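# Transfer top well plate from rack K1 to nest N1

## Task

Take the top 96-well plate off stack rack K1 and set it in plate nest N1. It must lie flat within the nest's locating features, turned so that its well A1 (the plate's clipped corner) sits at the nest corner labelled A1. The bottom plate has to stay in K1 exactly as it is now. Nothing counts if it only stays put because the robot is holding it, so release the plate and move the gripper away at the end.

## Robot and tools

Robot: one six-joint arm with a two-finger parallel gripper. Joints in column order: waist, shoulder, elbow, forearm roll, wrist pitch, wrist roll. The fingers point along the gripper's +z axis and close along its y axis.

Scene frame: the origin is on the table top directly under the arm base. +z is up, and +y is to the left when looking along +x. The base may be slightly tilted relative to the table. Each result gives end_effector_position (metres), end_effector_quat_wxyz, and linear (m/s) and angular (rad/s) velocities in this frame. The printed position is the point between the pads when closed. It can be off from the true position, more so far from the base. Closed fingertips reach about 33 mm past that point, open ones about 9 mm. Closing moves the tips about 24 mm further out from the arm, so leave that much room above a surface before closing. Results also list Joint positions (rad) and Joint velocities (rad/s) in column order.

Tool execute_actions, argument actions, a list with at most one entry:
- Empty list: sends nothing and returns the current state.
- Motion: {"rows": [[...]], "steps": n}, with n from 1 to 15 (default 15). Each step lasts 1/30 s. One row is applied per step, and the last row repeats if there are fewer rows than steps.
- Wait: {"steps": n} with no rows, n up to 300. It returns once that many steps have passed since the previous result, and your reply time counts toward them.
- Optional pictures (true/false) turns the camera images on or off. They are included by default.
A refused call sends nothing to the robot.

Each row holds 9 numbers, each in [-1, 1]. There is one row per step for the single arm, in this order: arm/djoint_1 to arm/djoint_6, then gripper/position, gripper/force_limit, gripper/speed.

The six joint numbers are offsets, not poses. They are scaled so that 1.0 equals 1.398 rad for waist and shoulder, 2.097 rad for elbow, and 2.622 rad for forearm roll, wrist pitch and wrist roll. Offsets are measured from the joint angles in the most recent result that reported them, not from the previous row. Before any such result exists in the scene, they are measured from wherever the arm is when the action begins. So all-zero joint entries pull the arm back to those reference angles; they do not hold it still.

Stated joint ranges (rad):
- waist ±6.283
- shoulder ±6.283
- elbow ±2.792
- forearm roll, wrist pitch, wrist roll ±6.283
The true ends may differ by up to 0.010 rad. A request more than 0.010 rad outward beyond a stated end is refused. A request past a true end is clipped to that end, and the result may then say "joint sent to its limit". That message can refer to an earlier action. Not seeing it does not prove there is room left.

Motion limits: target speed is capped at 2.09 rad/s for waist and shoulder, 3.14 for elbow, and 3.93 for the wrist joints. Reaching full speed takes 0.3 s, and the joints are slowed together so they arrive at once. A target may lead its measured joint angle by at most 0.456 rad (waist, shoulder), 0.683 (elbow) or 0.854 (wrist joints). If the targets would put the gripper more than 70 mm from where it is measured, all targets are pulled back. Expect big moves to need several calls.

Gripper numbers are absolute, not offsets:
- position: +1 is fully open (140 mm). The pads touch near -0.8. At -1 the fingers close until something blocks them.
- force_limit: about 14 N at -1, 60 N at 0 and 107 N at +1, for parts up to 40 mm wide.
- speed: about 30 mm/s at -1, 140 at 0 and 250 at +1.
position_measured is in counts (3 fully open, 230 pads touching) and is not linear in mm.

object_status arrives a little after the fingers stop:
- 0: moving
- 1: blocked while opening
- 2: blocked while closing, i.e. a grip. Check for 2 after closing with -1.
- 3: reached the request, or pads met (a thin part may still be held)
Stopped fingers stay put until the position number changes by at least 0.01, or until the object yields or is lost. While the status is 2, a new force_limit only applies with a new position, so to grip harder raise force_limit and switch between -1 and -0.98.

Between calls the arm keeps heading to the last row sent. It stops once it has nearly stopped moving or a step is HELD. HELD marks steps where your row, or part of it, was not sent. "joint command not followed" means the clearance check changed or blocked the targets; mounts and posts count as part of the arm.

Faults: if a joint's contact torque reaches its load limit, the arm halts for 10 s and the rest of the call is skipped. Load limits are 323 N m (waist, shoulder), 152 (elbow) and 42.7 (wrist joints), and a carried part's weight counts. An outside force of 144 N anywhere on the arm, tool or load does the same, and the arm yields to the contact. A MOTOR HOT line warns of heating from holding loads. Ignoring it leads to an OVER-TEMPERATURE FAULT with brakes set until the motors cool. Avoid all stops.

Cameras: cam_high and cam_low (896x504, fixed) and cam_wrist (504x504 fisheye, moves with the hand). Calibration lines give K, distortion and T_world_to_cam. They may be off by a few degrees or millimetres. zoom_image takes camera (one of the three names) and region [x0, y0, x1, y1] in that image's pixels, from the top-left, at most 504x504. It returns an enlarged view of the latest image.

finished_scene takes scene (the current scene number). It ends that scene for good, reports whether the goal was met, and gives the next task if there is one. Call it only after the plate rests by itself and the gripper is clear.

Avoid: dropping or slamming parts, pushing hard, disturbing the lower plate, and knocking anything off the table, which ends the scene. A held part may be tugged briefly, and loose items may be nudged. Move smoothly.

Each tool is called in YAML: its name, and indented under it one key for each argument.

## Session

execute_actions:
  actions: []

Scene clock: 0.00 s of 8400.00 s.
end_effector_position=(+0.6563, +0.3311, +0.2152) position_measured=3 object_status=3 end_effector_quat_wxyz=(+0.273, +0.762, -0.368, +0.457) end_effector_velocity=(+0.001, -0.001, +0.000) end_effector_angular_velocity=(-0.000, -0.000, -0.001)
Joint positions: [ 0.824  0.589  1.709 -1.081  1.448  3.8  ]
Joint velocities: [-0.001  0.    -0.    -0.     0.    -0.   ]
camera_calibration (this result's frames):
cam_wrist: T_world_to_cam=[[-0.804491, -0.593857, -0.0112846, 0.734368], [-0.454023, 0.627086, -0.632951, 0.230974], [0.382959, -0.50408, -0.77411, 0.259416], [0, 0, 0, 1]] pos_world=[0.596314, 0.422035, 0.355299]

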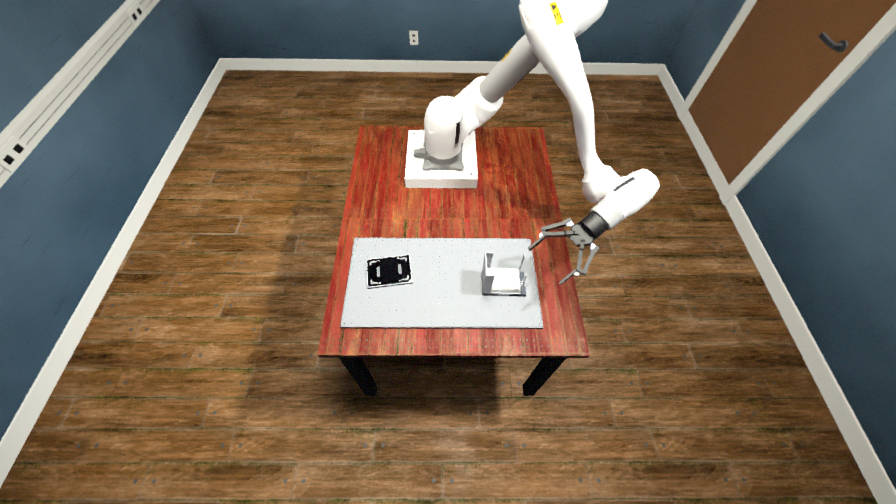

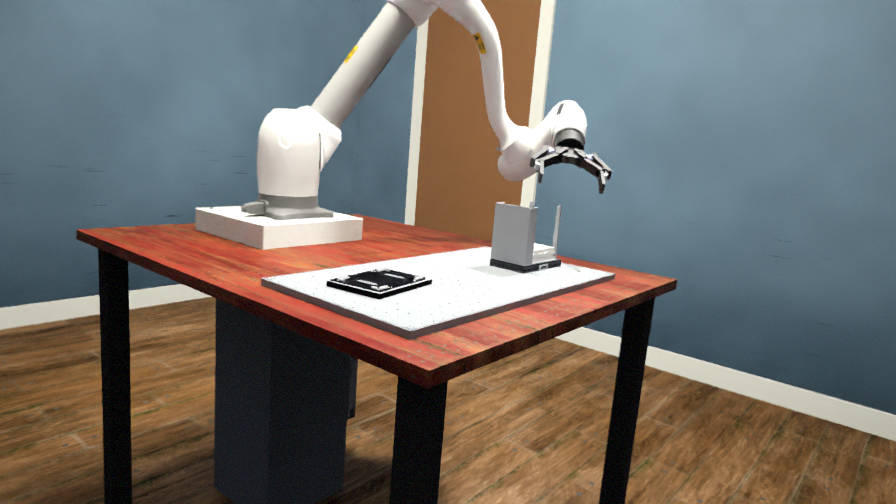

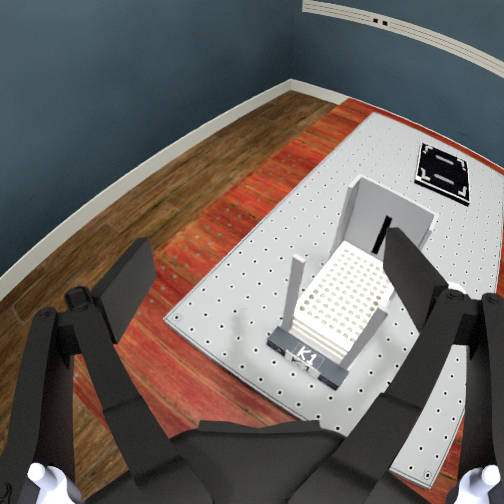

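zoom_image:
  camera: "cam_high"
  region: [340, 230, 550, 335]

zoom_image:
  camera: "cam_wrist"
  region: [260, 130, 500, 390]

zoom_image:
  camera: "cam_high"
  region: [355, 245, 425, 295]

Region (340, 230, 550, 335) of cam_high's 896x504 image, scaled by 2.400, with more detail than that image has.

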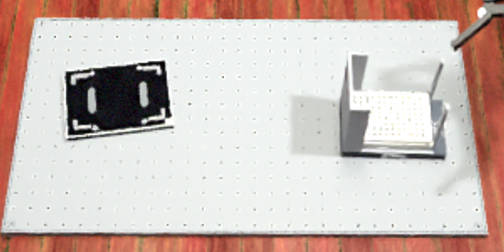

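Region (260, 130, 500, 390) of cam_wrist's 504x504 image, scaled by 1.938, with more detail than that image has; it fills the left 465 columns of this view, and the rest is white.

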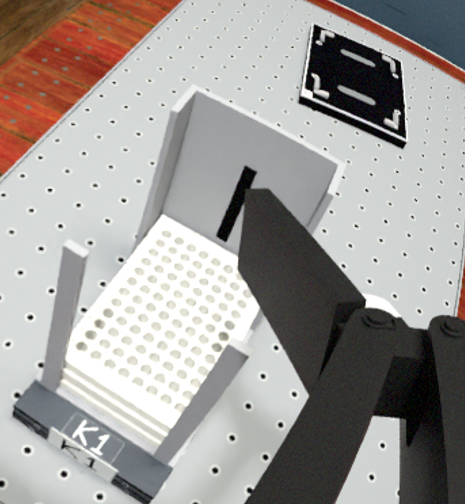

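Region (355, 245, 425, 295) of cam_high's 896x504 image, scaled by 7.200, with more detail than that image has; it fills the top 360 rows of this view, and the rest is white.

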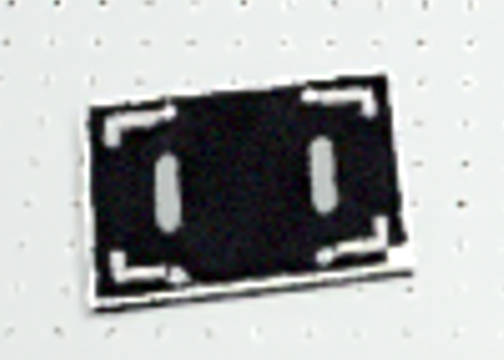

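execute_actions:
  actions:
    - {"rows": [[0,-0.2713,0,0,0,0,0.5,0,0],[0,-0.2713,0,0,0,0,0.5,0,0],[0,-0.2713,0,0,0,0,0.5,0,0],[0,-0.2713,0,0,0,0,0.5,0,0],[0,-0.2713,0,0,0,0,0.5,0,0],[0,-0.2713,0,0,0,0,0.5,0,0],[0,-0.2713,0,0,0,0,0.5,0,0],[-0.3866,-0.2713,-0.0028,0.4123,-0.0836,-0.143,0.5,0,0]]}
  pictures: false

execute_actions:
  actions:
    - {"steps": 35}

zoom_image:
  camera: "cam_wrist"
  region: [190, 90, 350, 260]

Scene clock: 21.83 s of 8400.00 s.
end_effector_position=(+0.6316, +0.2414, +0.3022) position_measured=66 object_status=0 end_effector_quat_wxyz=(+0.186, +0.770, -0.528, +0.306) end_effector_velocity=(-0.171, -0.398, -0.267) end_effector_angular_velocity=(+2.274, +1.374, -1.546)
Joint positions: [ 0.64   0.331  1.707 -0.732  1.367  3.664]
Joint velocities: [-1.347 -0.452 -0.011  2.631 -0.519 -0.895]
Steps of this call (steps 1 to 90: nothing new was sent; then 18.33 s passed at rest; steps 91 to 105: all 15 steps of this action). Readings (joint positions | what the end effector reports):
91: [0.824 0.589 1.709 -1.081 1.448 3.800] | position_measured=3 object_status=0
92: [0.824 0.583 1.709 -1.081 1.448 3.800] | position_measured=9 object_status=0
94: [0.824 0.547 1.709 -1.081 1.448 3.800] | position_measured=24 object_status=0
98: [0.824 0.438 1.709 -1.080 1.448 3.800] | position_measured=54 object_status=0
105: the state above

Scene clock: 23.00 s of 8400.00 s.
end_effector_position=(+0.6195, +0.2156, +0.3002) position_measured=66 object_status=3 end_effector_quat_wxyz=(-0.003, +0.707, -0.707, -0.001) end_effector_velocity=(-0.000, -0.000, -0.000) end_effector_angular_velocity=(+0.000, +0.001, -0.000)
Joint positions: [ 0.284  0.21   1.703 -0.     1.229  3.425]
Joint velocities: [-0.  0.  0.  0.  0. -0.]
Steps of this call (steps 1 to 30: the robot went on to your last target; steps 31 to 35: nothing new was sent). Readings (joint positions | what the end effector reports):
1: [0.591 0.314 1.706 -0.636 1.348 3.631] | position_measured=66 object_status=3
2: [0.536 0.296 1.706 -0.525 1.327 3.594] | position_measured=66 object_status=3
4: [0.432 0.260 1.704 -0.311 1.287 3.525] | position_measured=66 object_status=3
8: [0.306 0.218 1.703 -0.049 1.238 3.440] | position_measured=66 object_status=3
35: the state above
The arm was judged still, so your last target was given up. Only a new action makes it travel on or press farther. Fingers that are still opening or closing keep moving.
camera_calibration (this result's frames):
cam_wrist: T_world_to_cam=[[-0.99566, 0.0749307, -0.0551975, 0.624607], [0.0442506, 0.902922, 0.42752, -0.345959], [0.0818735, 0.423222, -0.902319, 0.306128], [0, 0, 0, 1]] pos_world=[0.612141, 0.136012, 0.458606]

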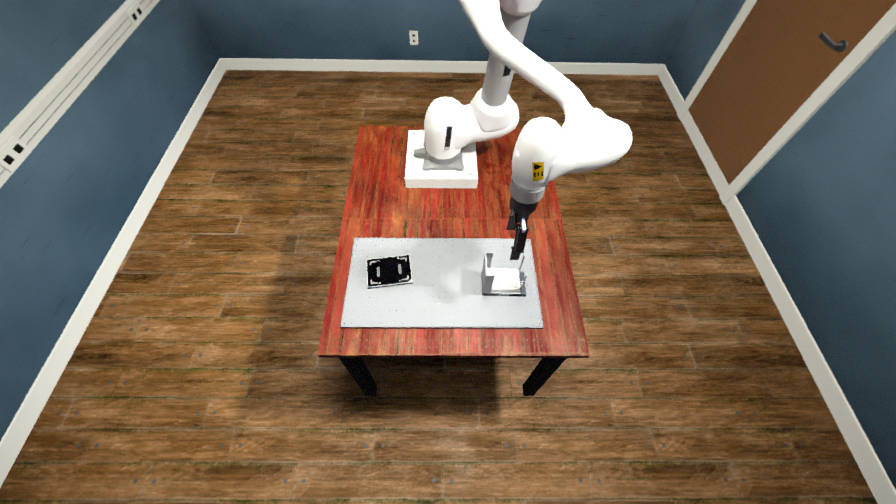

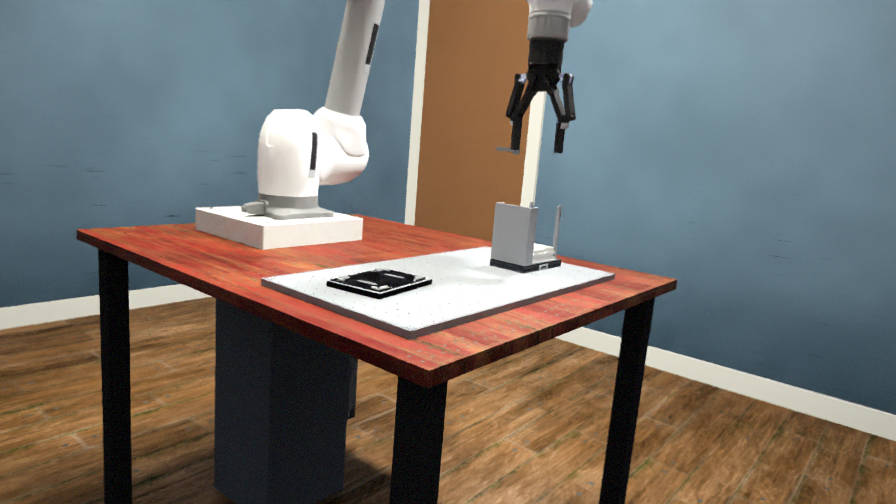

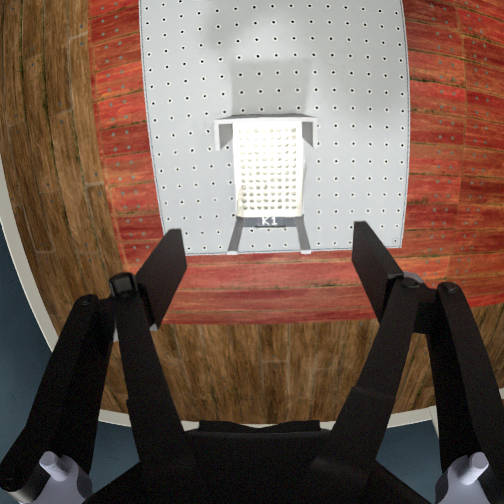

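Region (190, 90, 350, 260) of cam_wrist's 504x504 image, scaled by 2.965, with more detail than that image has; it fills the left 474 columns of this view, and the rest is white.

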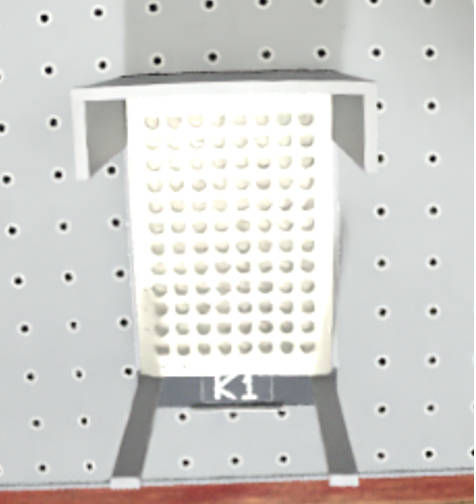

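execute_actions:
  actions:
    - {"rows": [[-0.0036,0.1137,0.0874,0,-0.1305,0.0115,0.4,0,0]]}
  pictures: false

execute_actions:
  actions:
    - {"steps": 8}

zoom_image:
  camera: "cam_wrist"
  region: [160, 110, 380, 330]

Scene clock: 43.47 s of 8400.00 s.
end_effector_position=(+0.6217, +0.2137, +0.1062) position_measured=78 object_status=3 end_effector_quat_wxyz=(-0.002, +0.695, -0.719, -0.001) end_effector_velocity=(+0.002, -0.001, +0.001) end_effector_angular_velocity=(+0.000, -0.005, -0.001)
Joint positions: [0.279 0.369 1.886 0.    0.887 3.455]
Joint velocities: [-0.002 -0.001 -0.    -0.001 -0.004 -0.   ]
Steps of this call (steps 1 to 90: nothing new was sent; then 16.97 s passed at rest; steps 91 to 105: all 15 steps of this action). Readings (joint positions | what the end effector reports):
91: [0.284 0.210 1.703 -0.000 1.227 3.425] | position_measured=66 object_status=0
92: [0.284 0.215 1.709 0.000 1.215 3.425] | position_measured=72 object_status=0
94: [0.283 0.245 1.744 0.000 1.151 3.431] | position_measured=78 object_status=0
98: [0.280 0.316 1.825 -0.000 1.001 3.445] | position_measured=78 object_status=0
105: the state above

Scene clock: 43.73 s of 8400.00 s.
end_effector_position=(+0.6218, +0.2137, +0.1062) position_measured=78 object_status=3 end_effector_quat_wxyz=(-0.002, +0.695, -0.719, -0.001) end_effector_velocity=(+0.000, +0.000, -0.000) end_effector_angular_velocity=(+0.000, -0.000, +0.001)
Joint positions: [ 0.279  0.369  1.886 -0.     0.887  3.455]
Joint velocities: [ 0.001  0.001 -0.001 -0.    -0.    -0.001]
Steps of this call (steps 1 to 8: the robot went on to your last target). Readings (joint positions | what the end effector reports):
1: [0.279 0.369 1.886 0.000 0.887 3.455] | position_measured=78 object_status=3
2: [0.279 0.369 1.886 0.000 0.887 3.455] | position_measured=78 object_status=3
4: [0.279 0.369 1.886 0.000 0.887 3.455] | position_measured=78 object_status=3
8: the state above
camera_calibration (this result's frames):
cam_wrist: T_world_to_cam=[[-0.992425, 0.109921, -0.0548686, 0.606757], [0.0761324, 0.900782, 0.427546, -0.280803], [0.0964207, 0.42013, -0.902327, 0.123327], [0, 0, 0, 1]] pos_world=[0.611648, 0.134434, 0.26463]

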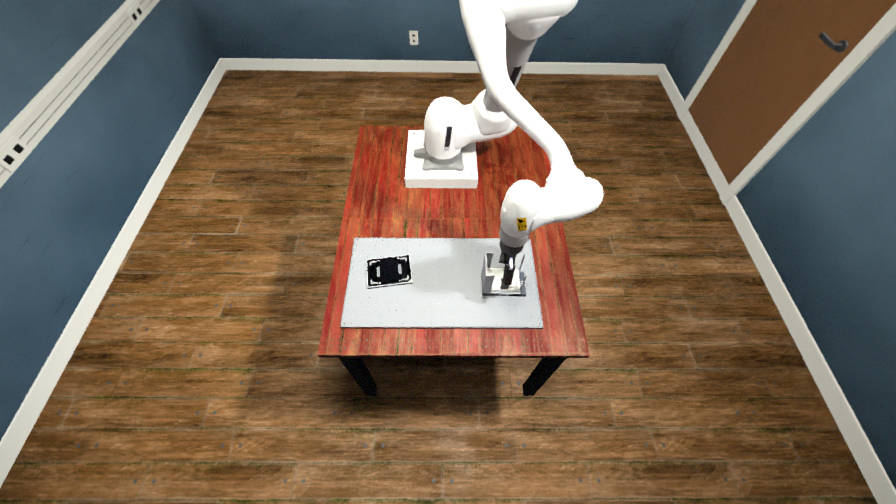

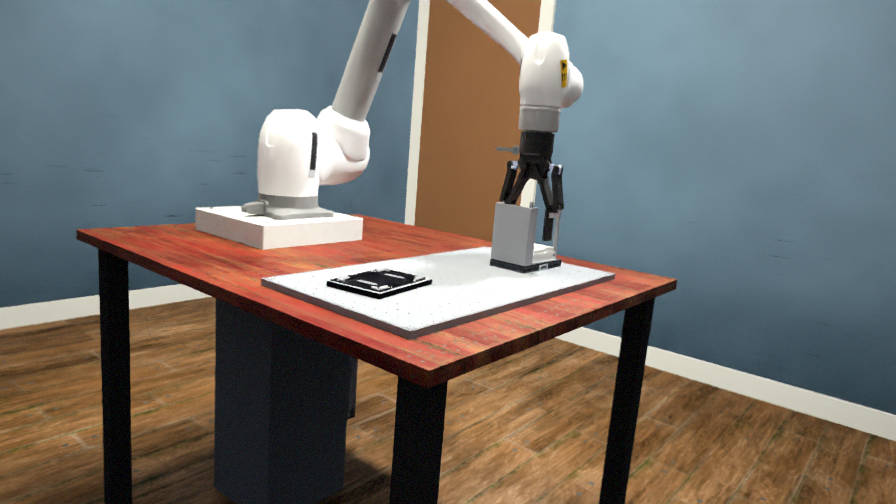

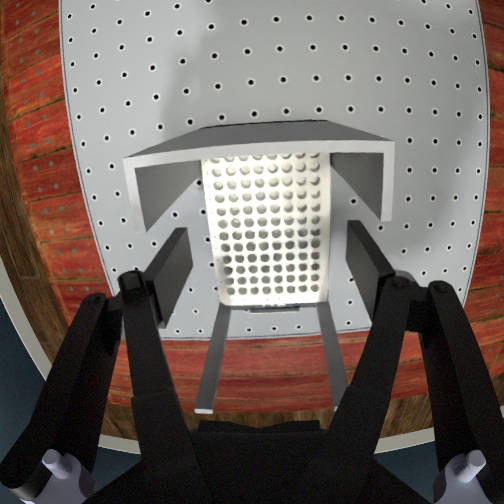

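Region (160, 110, 380, 330) of cam_wrist's 504x504 image, scaled by 2.291, with more detail than that image has.

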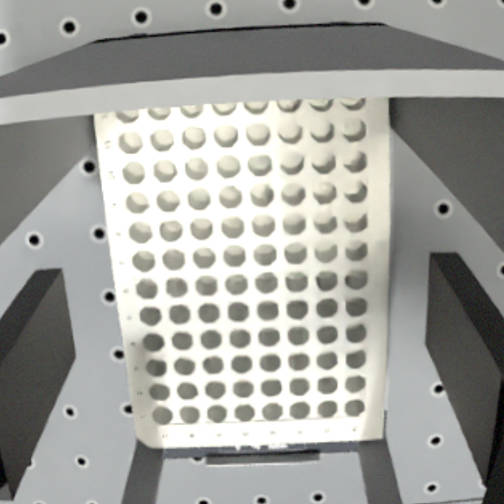

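execute_actions:
  actions:
    - {"rows": [[0,0.0236,0.0091,0,-0.01986,0,0.4,0,0]],"steps":10}

zoom_image:
  camera: "cam_low"
  region: [485, 200, 575, 280]

Scene clock: 50.80 s of 8400.00 s.
end_effector_position=(+0.6217, +0.2139, +0.0763) position_measured=78 object_status=3 end_effector_quat_wxyz=(-0.002, +0.695, -0.719, -0.001) end_effector_velocity=(-0.000, +0.001, +0.000) end_effector_angular_velocity=(-0.000, +0.000, +0.000)
Joint positions: [ 0.279  0.402  1.905 -0.     0.835  3.455]
Joint velocities: [ 0.001 -0.     0.    -0.     0.     0.001]
Steps of this call (steps 1 to 15: the robot went on to your last target; steps 16 to 90: nothing new was sent; then 3.73 s passed at rest; steps 91 to 100: all 10 steps of this action). Readings (joint positions | what the end effector reports):
91: [0.279 0.370 1.886 -0.000 0.886 3.455] | position_measured=78 object_status=3
92: [0.279 0.375 1.889 -0.000 0.875 3.455] | position_measured=78 object_status=3
94: [0.279 0.399 1.903 -0.000 0.840 3.455] | position_measured=78 object_status=3
98: [0.279 0.402 1.905 -0.000 0.835 3.455] | position_measured=78 object_status=3
100: the state above
camera_calibration (this result's frames):
cam_wrist: T_world_to_cam=[[-0.992448, 0.109815, -0.0546517, 0.604992], [0.076137, 0.900821, 0.427463, -0.268187], [0.0961732, 0.420074, -0.902379, 0.0965159], [0, 0, 0, 1]] pos_world=[0.61156, 0.134607, 0.234798]

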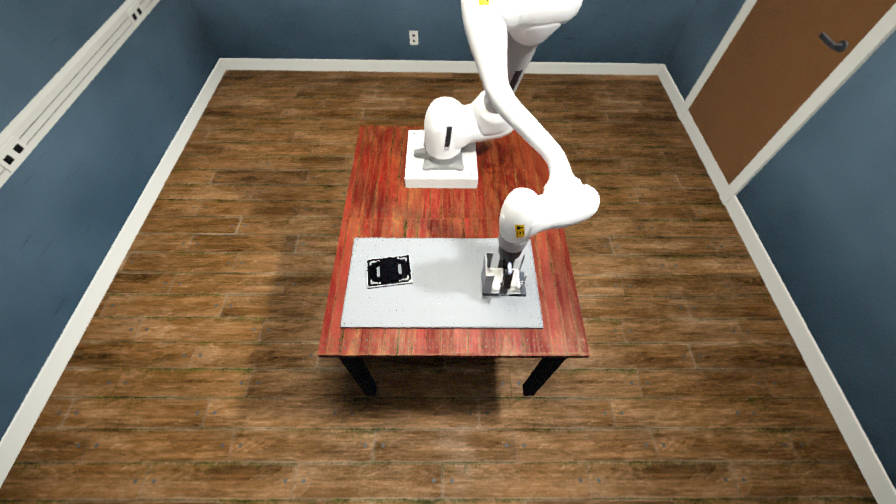

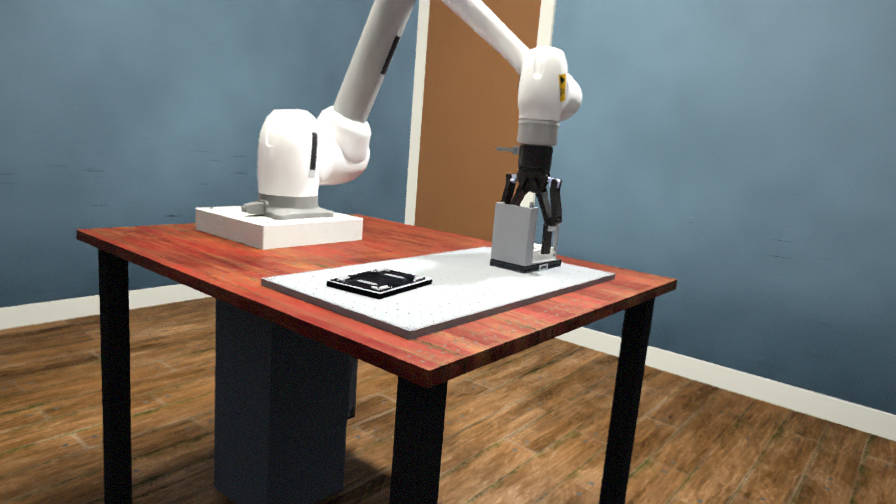

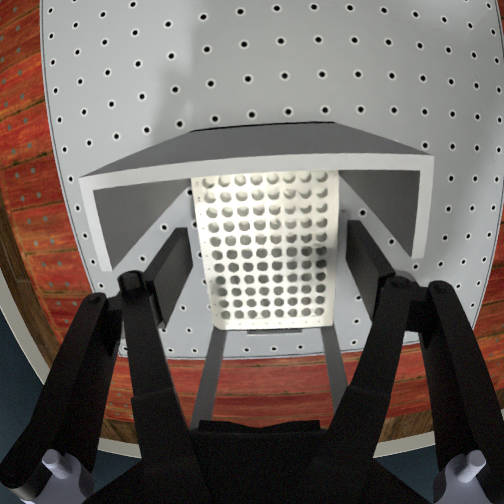

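Region (485, 200, 575, 280) of cam_low's 896x504 image, scaled by 5.600, with more detail than that image has.

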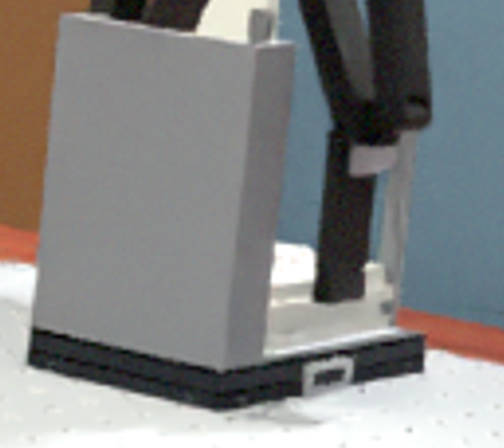

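execute_actions:
  actions:
    - {"rows": [[0,0,0,0,0,0,-1,0.2,-0.8]],"steps":15}
  pictures: false

execute_actions:
  actions:
    - {"steps": 8}

zoom_image:
  camera: "cam_low"
  region: [485, 200, 575, 280]

Scene clock: 55.60 s of 8400.00 s.
end_effector_position=(+0.6218, +0.2139, +0.0765) position_measured=109 object_status=0 end_effector_quat_wxyz=(-0.003, +0.695, -0.719, -0.001) end_effector_velocity=(+0.000, +0.001, +0.000) end_effector_angular_velocity=(+0.001, -0.001, -0.000)
Joint positions: [ 0.279  0.402  1.905 -0.     0.835  3.455]
Joint velocities: [ 0.001  0.    -0.001  0.001 -0.     0.   ]
Steps of this call (steps 1 to 15: the robot went on to your last target; steps 16 to 90: nothing new was sent; then 1.30 s passed at rest; steps 91 to 105: all 15 steps of this action). Readings (joint positions | what the end effector reports):
91: [0.279 0.402 1.905 -0.000 0.835 3.455] | position_measured=78 object_status=0
92: [0.279 0.402 1.905 -0.000 0.835 3.455] | position_measured=80 object_status=0
94: [0.279 0.402 1.905 -0.000 0.835 3.455] | position_measured=86 object_status=0
98: [0.279 0.402 1.905 -0.000 0.835 3.455] | position_measured=97 object_status=0
105: the state above

Scene clock: 55.87 s of 8400.00 s.
end_effector_position=(+0.6218, +0.2139, +0.0765) position_measured=109 object_status=2 end_effector_quat_wxyz=(-0.002, +0.695, -0.719, -0.001) end_effector_velocity=(-0.001, -0.000, -0.001) end_effector_angular_velocity=(-0.000, +0.003, +0.001)
Joint positions: [ 0.279  0.402  1.905 -0.     0.835  3.455]
Joint velocities: [ 0.     0.     0.002  0.001  0.    -0.001]
Steps of this call (steps 1 to 8: the robot went on to your last target). Readings (joint positions | what the end effector reports):
1: [0.279 0.402 1.905 -0.000 0.835 3.455] | position_measured=109 object_status=0
2: [0.279 0.402 1.905 -0.000 0.835 3.455] | position_measured=109 object_status=0
4: [0.279 0.402 1.905 -0.000 0.835 3.455] | position_measured=109 object_status=2
8: the state above
camera_calibration (this result's frames):
cam_wrist: T_world_to_cam=[[-0.992433, 0.109836, -0.0548917, 0.605125], [0.0760446, 0.900784, 0.427557, -0.268219], [0.0964067, 0.420147, -0.902321, 0.0964274], [0, 0, 0, 1]] pos_world=[0.611646, 0.13463, 0.234904]

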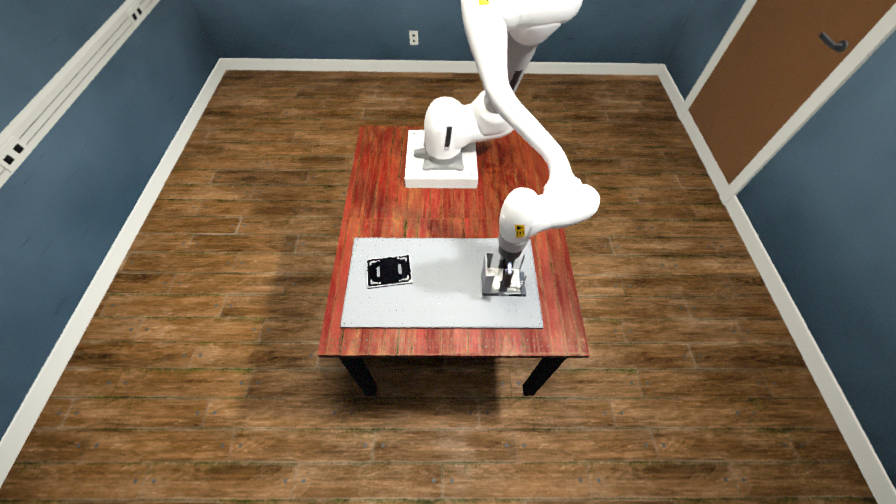

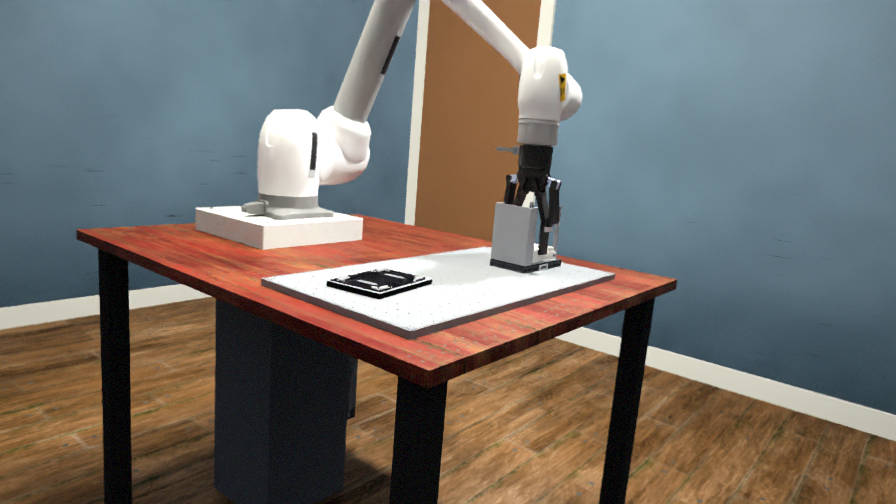

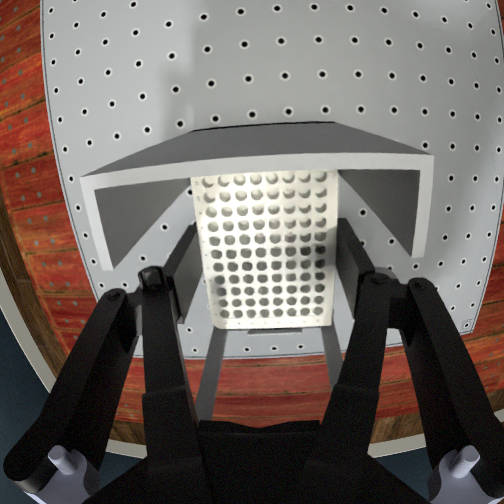

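Region (485, 200, 575, 280) of cam_low's 896x504 image, scaled by 5.600, with more detail than that image has.

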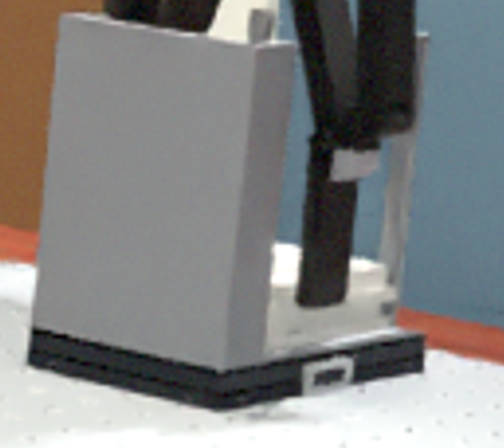

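execute_actions:
  actions:
    - {"rows": [[0,-0.002,-0.0004,0,0.0014,0,-1,0.2,-0.8],[0,-0.004,-0.001,0,0.003,0,-1,0.2,-0.8],[0,-0.0061,-0.0017,0,0.0046,0,-1,0.2,-0.8],[0,-0.0081,-0.0024,0,0.0063,0,-1,0.2,-0.8],[0,-0.0101,-0.0032,0,0.0079,0,-1,0.2,-0.8],[0,-0.0121,-0.0039,0,0.0096,0,-1,0.2,-0.8],[0,-0.0141,-0.0047,0,0.0113,0,-1,0.2,-0.8],[0,-0.0161,-0.0055,0,0.0129,0,-1,0.2,-0.8],[0,-0.018,-0.0062,0,0.0146,0,-1,0.2,-0.8],[0,-0.02,-0.007,0,0.0163,0,-1,0.2,-0.8],[0,-0.0219,-0.0078,0,0.0179,0,-1,0.2,-0.8],[0,-0.02381,-0.00865,0,0.0196,0,-1,0.2,-0.8]]}

zoom_image:
  camera: "cam_low"
  region: [485, 200, 575, 280]

Scene clock: 67.53 s of 8400.00 s.
end_effector_position=(+0.6214, +0.2137, +0.1060) position_measured=110 object_status=2 end_effector_quat_wxyz=(-0.003, +0.695, -0.719, -0.001) end_effector_velocity=(+0.000, -0.000, +0.001) end_effector_angular_velocity=(-0.001, +0.001, +0.002)
Joint positions: [ 0.279  0.368  1.887 -0.     0.886  3.455]
Joint velocities: [ 0.    -0.    -0.002 -0.002  0.003 -0.001]
Steps of this call (steps 1 to 15: the robot went on to your last target; steps 16 to 90: nothing new was sent; then 8.17 s passed at rest; steps 91 to 105: all 15 steps of this action). Readings (joint positions | what the end effector reports):
91: [0.279 0.402 1.905 -0.000 0.835 3.455] | position_measured=109 object_status=2
92: [0.279 0.400 1.905 -0.000 0.838 3.455] | position_measured=109 object_status=2
94: [0.279 0.394 1.903 -0.000 0.846 3.455] | position_measured=110 object_status=2
98: [0.279 0.383 1.896 -0.000 0.864 3.455] | position_measured=110 object_status=2
105: the state above
camera_calibration (this result's frames):
cam_wrist: T_world_to_cam=[[-0.992418, 0.109875, -0.0550751, 0.606432], [0.0759911, 0.900737, 0.427667, -0.280616], [0.0965982, 0.420239, -0.902257, 0.123101], [0, 0, 0, 1]] pos_world=[0.611267, 0.134397, 0.264478]

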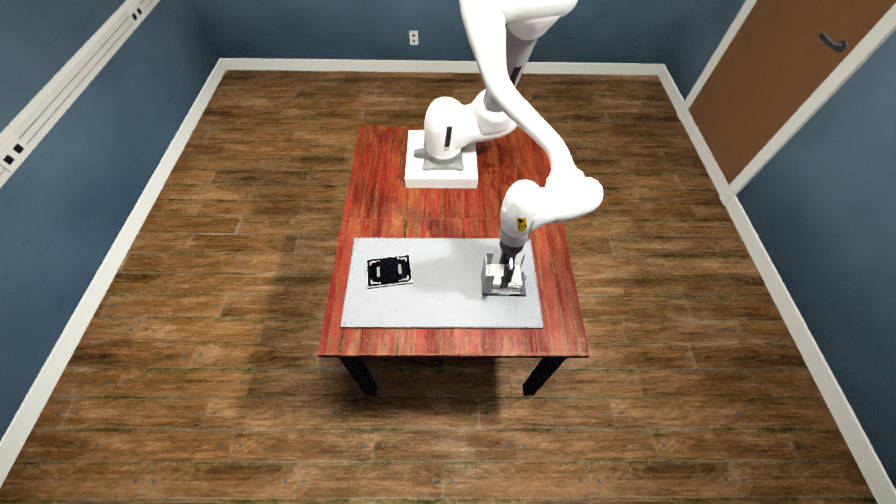

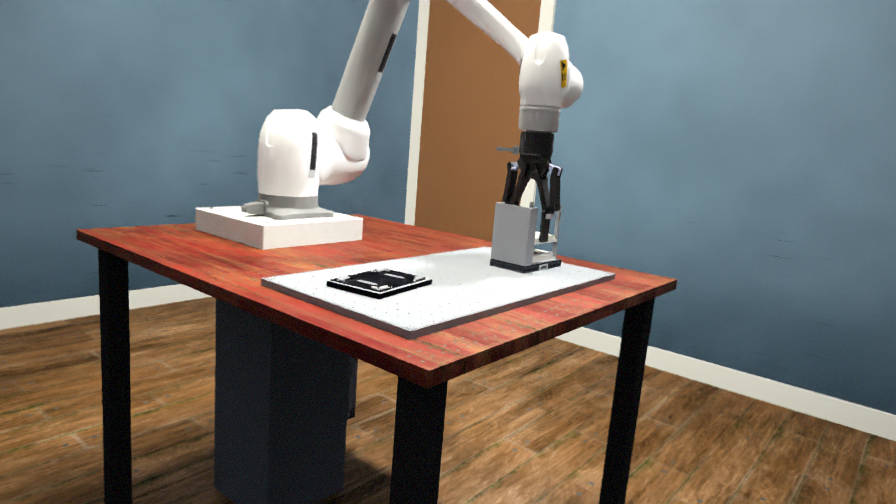

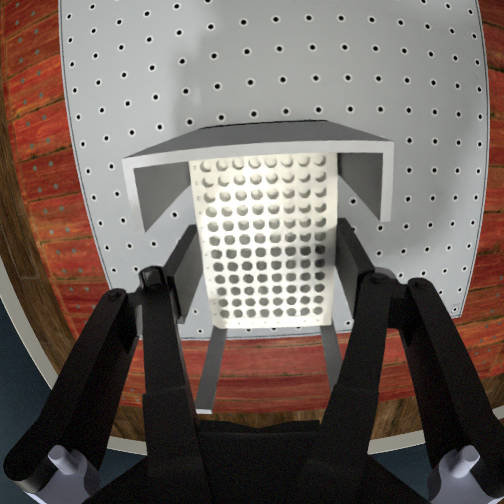

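Region (485, 200, 575, 280) of cam_low's 896x504 image, scaled by 5.600, with more detail than that image has.

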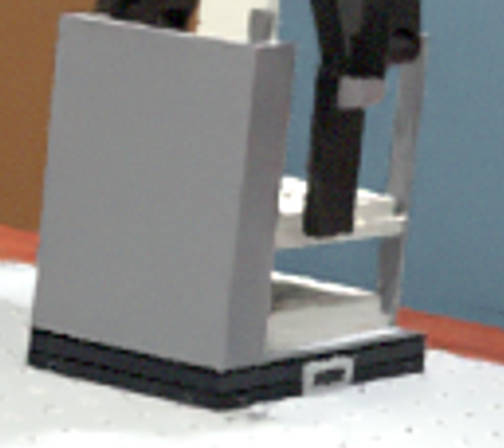

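execute_actions:
  actions:
    - {"rows": [[0,-0.0019,-0.0008,0,0.0017,0,-1,0.2,-0.8],[0,-0.0043,-0.0019,0,0.0038,0,-1,0.2,-0.8],[0.0001,-0.0076,-0.0033,0,0.0067,0,-1,0.2,-0.8],[0.0002,-0.015,-0.0068,0,0.0134,0,-1,0.2,-0.8],[0.0003,-0.02219,-0.01038,0,0.02014,0,-1,0.2,-0.8],[0.0003,-0.0292,-0.01411,0,0.02687,0,-1,0.2,-0.8],[0.0004,-0.03604,-0.01798,0,0.0336,0,-1,0.2,-0.8],[0.0005,-0.04268,-0.02198,0,0.04034,0,-1,0.2,-0.8],[0.0005,-0.04913,-0.02612,0,0.04709,0,-1,0.2,-0.8],[0.0006,-0.05539,-0.03039,0,0.05384,0,-1,0.2,-0.8],[0.0007,-0.06145,-0.03479,0,0.06059,0,-1,0.2,-0.8],[0.0007,-0.0673,-0.03932,0,0.06734,0,-1,0.2,-0.8],[0.0007,-0.07297,-0.04398,0,0.07408,0,-1,0.2,-0.8],[0.0007,-0.07844,-0.04877,0,0.08083,0,-1,0.2,-0.8]]}
  pictures: false

execute_actions:
  actions:
    - {"steps": 6}
  pictures: false

Scene clock: 78.20 s of 8400.00 s.
end_effector_position=(+0.6212, +0.2138, +0.2195) position_measured=110 object_status=2 end_effector_quat_wxyz=(-0.003, +0.695, -0.719, -0.001) end_effector_velocity=(+0.004, +0.001, +0.253) end_effector_angular_velocity=(+0.009, -0.017, -0.002)
Joint positions: [0.28  0.264 1.791 0.    1.086 3.455]
Joint velocities: [-0.001 -0.196 -0.251  0.004  0.428 -0.   ]
Steps of this call (steps 1 to 15: the robot went on to your last target; steps 16 to 90: nothing new was sent; then 7.17 s passed at rest; steps 91 to 105: all 15 steps of this action). Readings (joint positions | what the end effector reports):
91: [0.279 0.368 1.887 -0.000 0.887 3.455] | position_measured=110 object_status=2
92: [0.279 0.366 1.886 -0.000 0.890 3.455] | position_measured=110 object_status=2
94: [0.279 0.359 1.881 -0.000 0.902 3.455] | position_measured=110 object_status=2
98: [0.279 0.324 1.854 -0.000 0.963 3.455] | position_measured=110 object_status=2
105: the state above

Scene clock: 78.40 s of 8400.00 s.
end_effector_position=(+0.6212, +0.2138, +0.2261) position_measured=110 object_status=2 end_effector_quat_wxyz=(-0.003, +0.695, -0.719, -0.001) end_effector_velocity=(+0.000, -0.001, +0.000) end_effector_angular_velocity=(-0.001, +0.000, -0.001)
Joint positions: [0.28  0.259 1.784 0.    1.098 3.455]
Joint velocities: [-0.001 -0.    -0.    -0.001  0.001 -0.   ]
Steps of this call (steps 1 to 6: the robot went on to your last target). Readings (joint positions | what the end effector reports):
1: [0.280 0.259 1.785 0.000 1.096 3.455] | position_measured=110 object_status=2
2: [0.280 0.259 1.784 0.000 1.097 3.455] | position_measured=110 object_status=2
4: [0.280 0.259 1.784 0.000 1.098 3.455] | position_measured=110 object_status=2
6: the state above

execute_actions:
  actions:
    - {"rows": [[-0.4828,-0.0325,0.0716,0,-0.0397,-0.3289,-1,0.2,-0.8]]}
  pictures: false

execute_actions:
  actions:
    - {"steps": 22}
  pictures: false

execute_actions:
  actions:
    - {"rows": [[0,0.0736,0.036,0,-0.068,0,-1,0.2,-0.8]]}

zoom_image:
  camera: "cam_wrist"
  region: [150, 100, 390, 340]

Scene clock: 90.67 s of 8400.00 s.
end_effector_position=(+0.6243, -0.0141, +0.1987) position_measured=110 object_status=2 end_effector_quat_wxyz=(-0.002, +0.747, -0.665, -0.001) end_effector_velocity=(-0.073, -0.530, -0.051) end_effector_angular_velocity=(-0.001, -0.002, +0.093)
Joint positions: [-0.077  0.232  1.873 -0.     1.037  2.948]
Joint velocities: [-0.857 -0.05   0.164 -0.001 -0.115 -0.949]
Steps of this call (steps 1 to 30: the robot went on to your last target; steps 31 to 90: nothing new was sent; then 8.77 s passed at rest; steps 91 to 105: all 15 steps of this action). Readings (joint positions | what the end effector reports):
91: [0.279 0.259 1.785 -0.000 1.098 3.454] | position_measured=110 object_status=2
92: [0.273 0.258 1.787 -0.000 1.097 3.442] | position_measured=110 object_status=2
94: [0.237 0.254 1.799 -0.000 1.089 3.375] | position_measured=110 object_status=2
98: [0.124 0.245 1.831 -0.000 1.066 3.189] | position_measured=110 object_status=2
105: the state above

Scene clock: 91.40 s of 8400.00 s.
end_effector_position=(+0.5666, -0.1995, +0.1798) position_measured=110 object_status=2 end_effector_quat_wxyz=(-0.003, +0.759, -0.651, -0.001) end_effector_velocity=(-0.001, -0.001, -0.000) end_effector_angular_velocity=(+0.000, +0.000, -0.002)
Joint positions: [-0.395  0.213  1.935  0.     0.994  2.593]
Joint velocities: [-0.002 -0.     0.     0.     0.    -0.   ]
Steps of this call (steps 1 to 22: the robot went on to your last target). Readings (joint positions | what the end effector reports):
1: [-0.106 0.230 1.878 -0.000 1.033 2.916] | position_measured=110 object_status=2
2: [-0.135 0.229 1.884 -0.000 1.029 2.884] | position_measured=110 object_status=2
4: [-0.193 0.225 1.895 -0.000 1.021 2.819] | position_measured=110 object_status=2
8: [-0.311 0.218 1.918 -0.000 1.005 2.687] | position_measured=110 object_status=2
22: the state above

Scene clock: 91.90 s of 8400.00 s.
end_effector_position=(+0.5666, -0.1989, +0.0849) position_measured=110 object_status=2 end_effector_quat_wxyz=(-0.003, +0.759, -0.651, -0.001) end_effector_velocity=(+0.000, +0.001, +0.000) end_effector_angular_velocity=(-0.001, +0.000, +0.002)
Joint positions: [-0.395  0.316  2.01   0.     0.816  2.593]
Joint velocities: [ 0.001  0.    -0.    -0.001  0.     0.   ]
Steps of this call (steps 1 to 15: all 15 steps of this action). Readings (joint positions | what the end effector reports):
1: [-0.395 0.214 1.935 0.000 0.992 2.593] | position_measured=110 object_status=2
2: [-0.395 0.220 1.939 0.000 0.981 2.593] | position_measured=110 object_status=2
4: [-0.395 0.255 1.965 0.000 0.920 2.593] | position_measured=110 object_status=2
8: [-0.395 0.316 2.010 -0.000 0.818 2.593] | position_measured=110 object_status=2
15: the state above
camera_calibration (this result's frames):
cam_wrist: T_world_to_cam=[[-0.995414, -0.0778171, -0.0556305, 0.560594], [-0.094177, 0.899147, 0.427394, 0.200427], [0.0167615, 0.430673, -0.902352, 0.330018], [0, 0, 0, 1]] pos_world=[0.571368, -0.27872, 0.243317]

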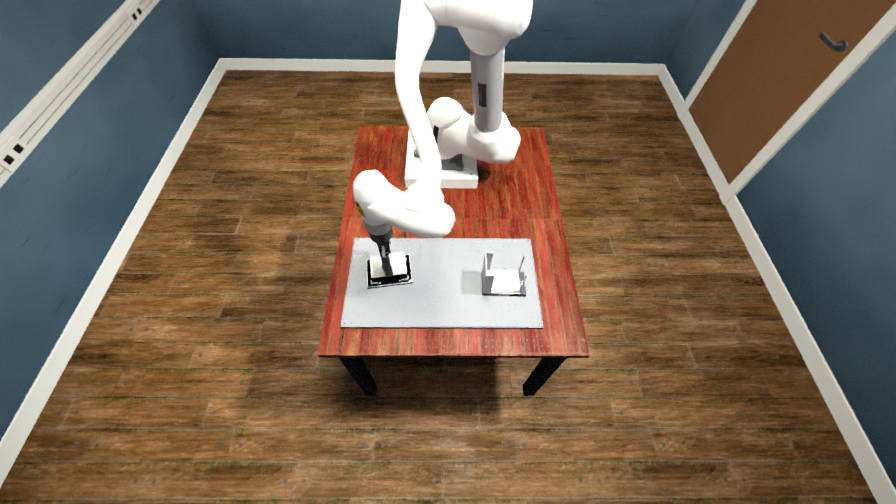

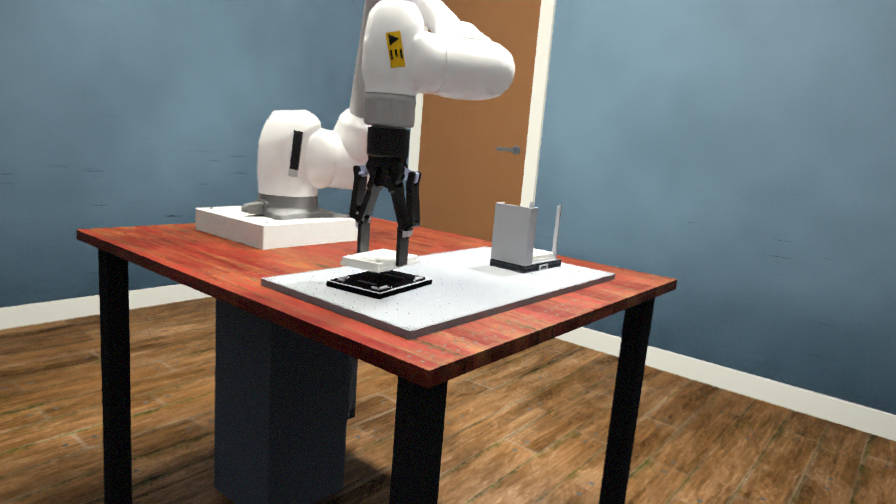

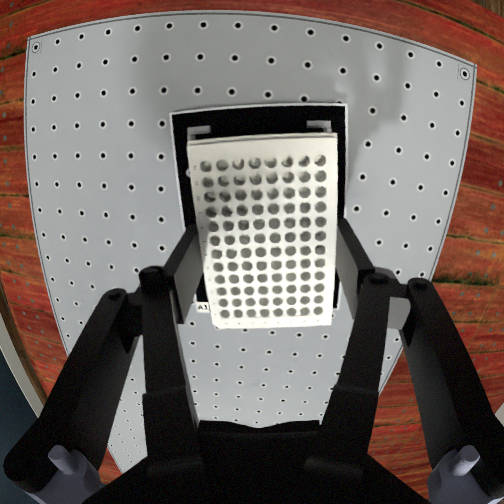

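Region (150, 100, 390, 340) of cam_wrist's 504x504 image, scaled by 2.100, with more detail than that image has.

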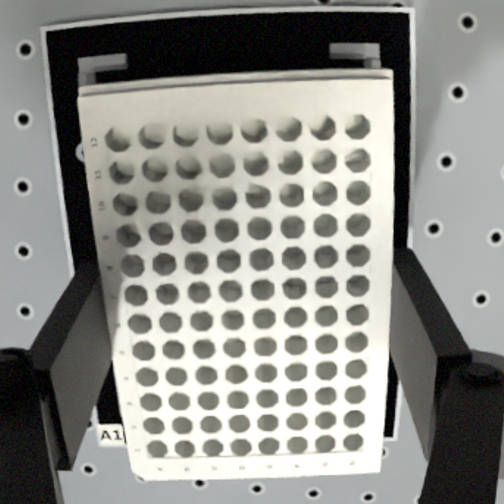

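execute_actions:
  actions:
    - {"rows": [[0.0009,0.02055,0.00203,0,-0.01258,0.0035,-1,0.2,-0.8]],"steps":10}

zoom_image:
  camera: "cam_wrist"
  region: [150, 100, 390, 340]

Scene clock: 105.03 s of 8400.00 s.
end_effector_position=(+0.5706, -0.1996, +0.0659) position_measured=110 object_status=2 end_effector_quat_wxyz=(-0.003, +0.757, -0.654, -0.001) end_effector_velocity=(+0.000, +0.000, +0.000) end_effector_angular_velocity=(+0.000, -0.001, -0.000)
Joint positions: [-0.394  0.345  2.014  0.     0.783  2.602]
Joint velocities: [ 0.    -0.     0.     0.001 -0.001  0.   ]
Steps of this call (steps 1 to 15: the robot went on to your last target; steps 16 to 90: nothing new was sent; then 9.80 s passed at rest; steps 91 to 100: all 10 steps of this action). Readings (joint positions | what the end effector reports):
91: [-0.395 0.317 2.010 0.000 0.815 2.593] | position_measured=110 object_status=2
92: [-0.395 0.323 2.010 0.000 0.807 2.594] | position_measured=110 object_status=2
94: [-0.394 0.343 2.014 0.000 0.785 2.601] | position_measured=110 object_status=2
98: [-0.394 0.345 2.014 0.000 0.783 2.602] | position_measured=110 object_status=2
100: the state above
camera_calibration (this result's frames):
cam_wrist: T_world_to_cam=[[-0.995998, -0.069968, -0.0556189, 0.56537], [-0.0870815, 0.899855, 0.427408, 0.205654], [0.0201441, 0.430541, -0.902346, 0.311187], [0, 0, 0, 1]] pos_world=[0.574747, -0.27948, 0.224346]

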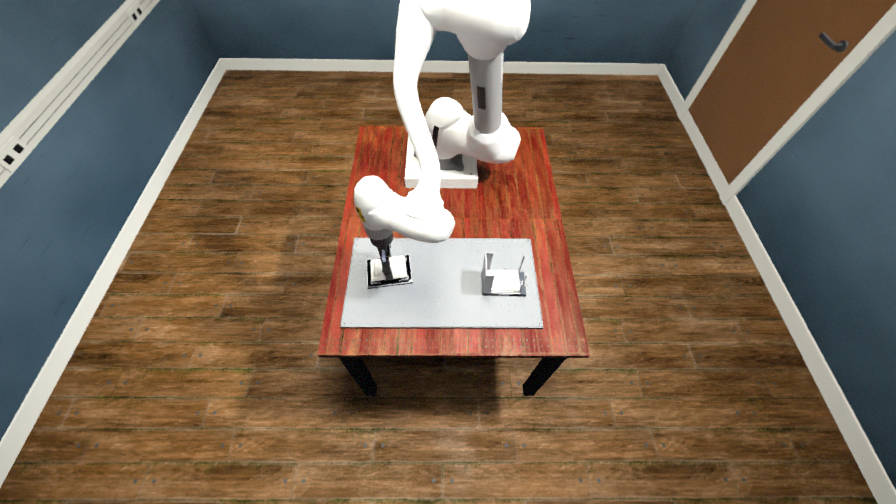

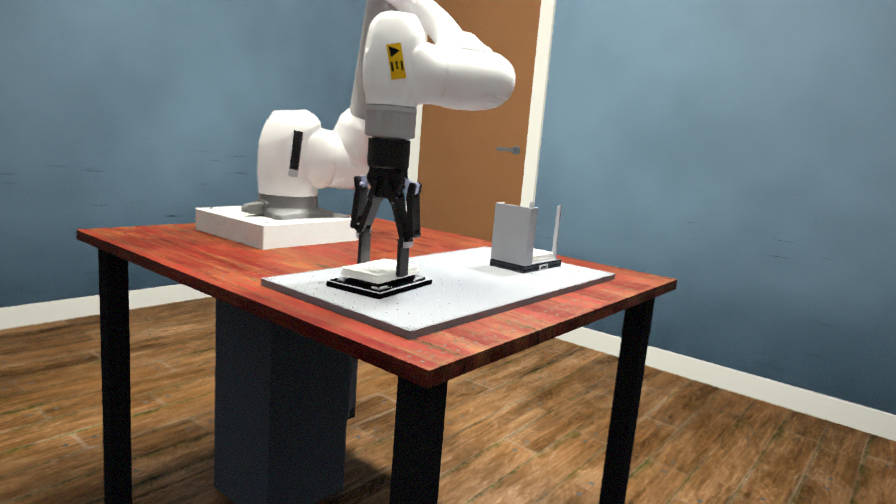

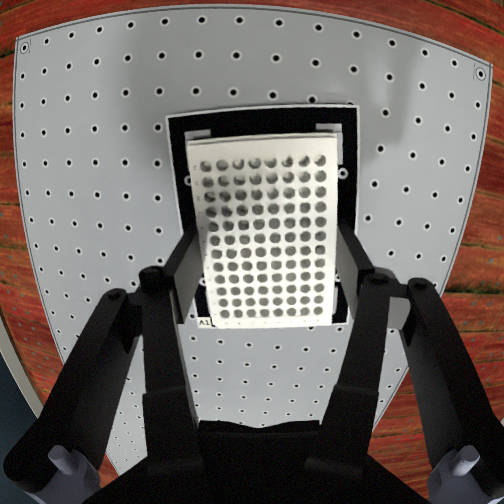

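Region (150, 100, 390, 340) of cam_wrist's 504x504 image, scaled by 2.100, with more detail than that image has.

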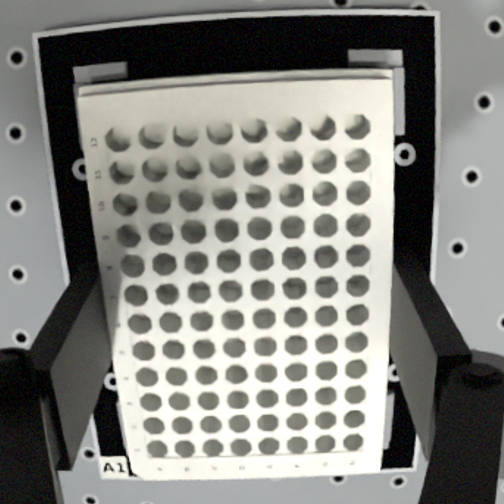

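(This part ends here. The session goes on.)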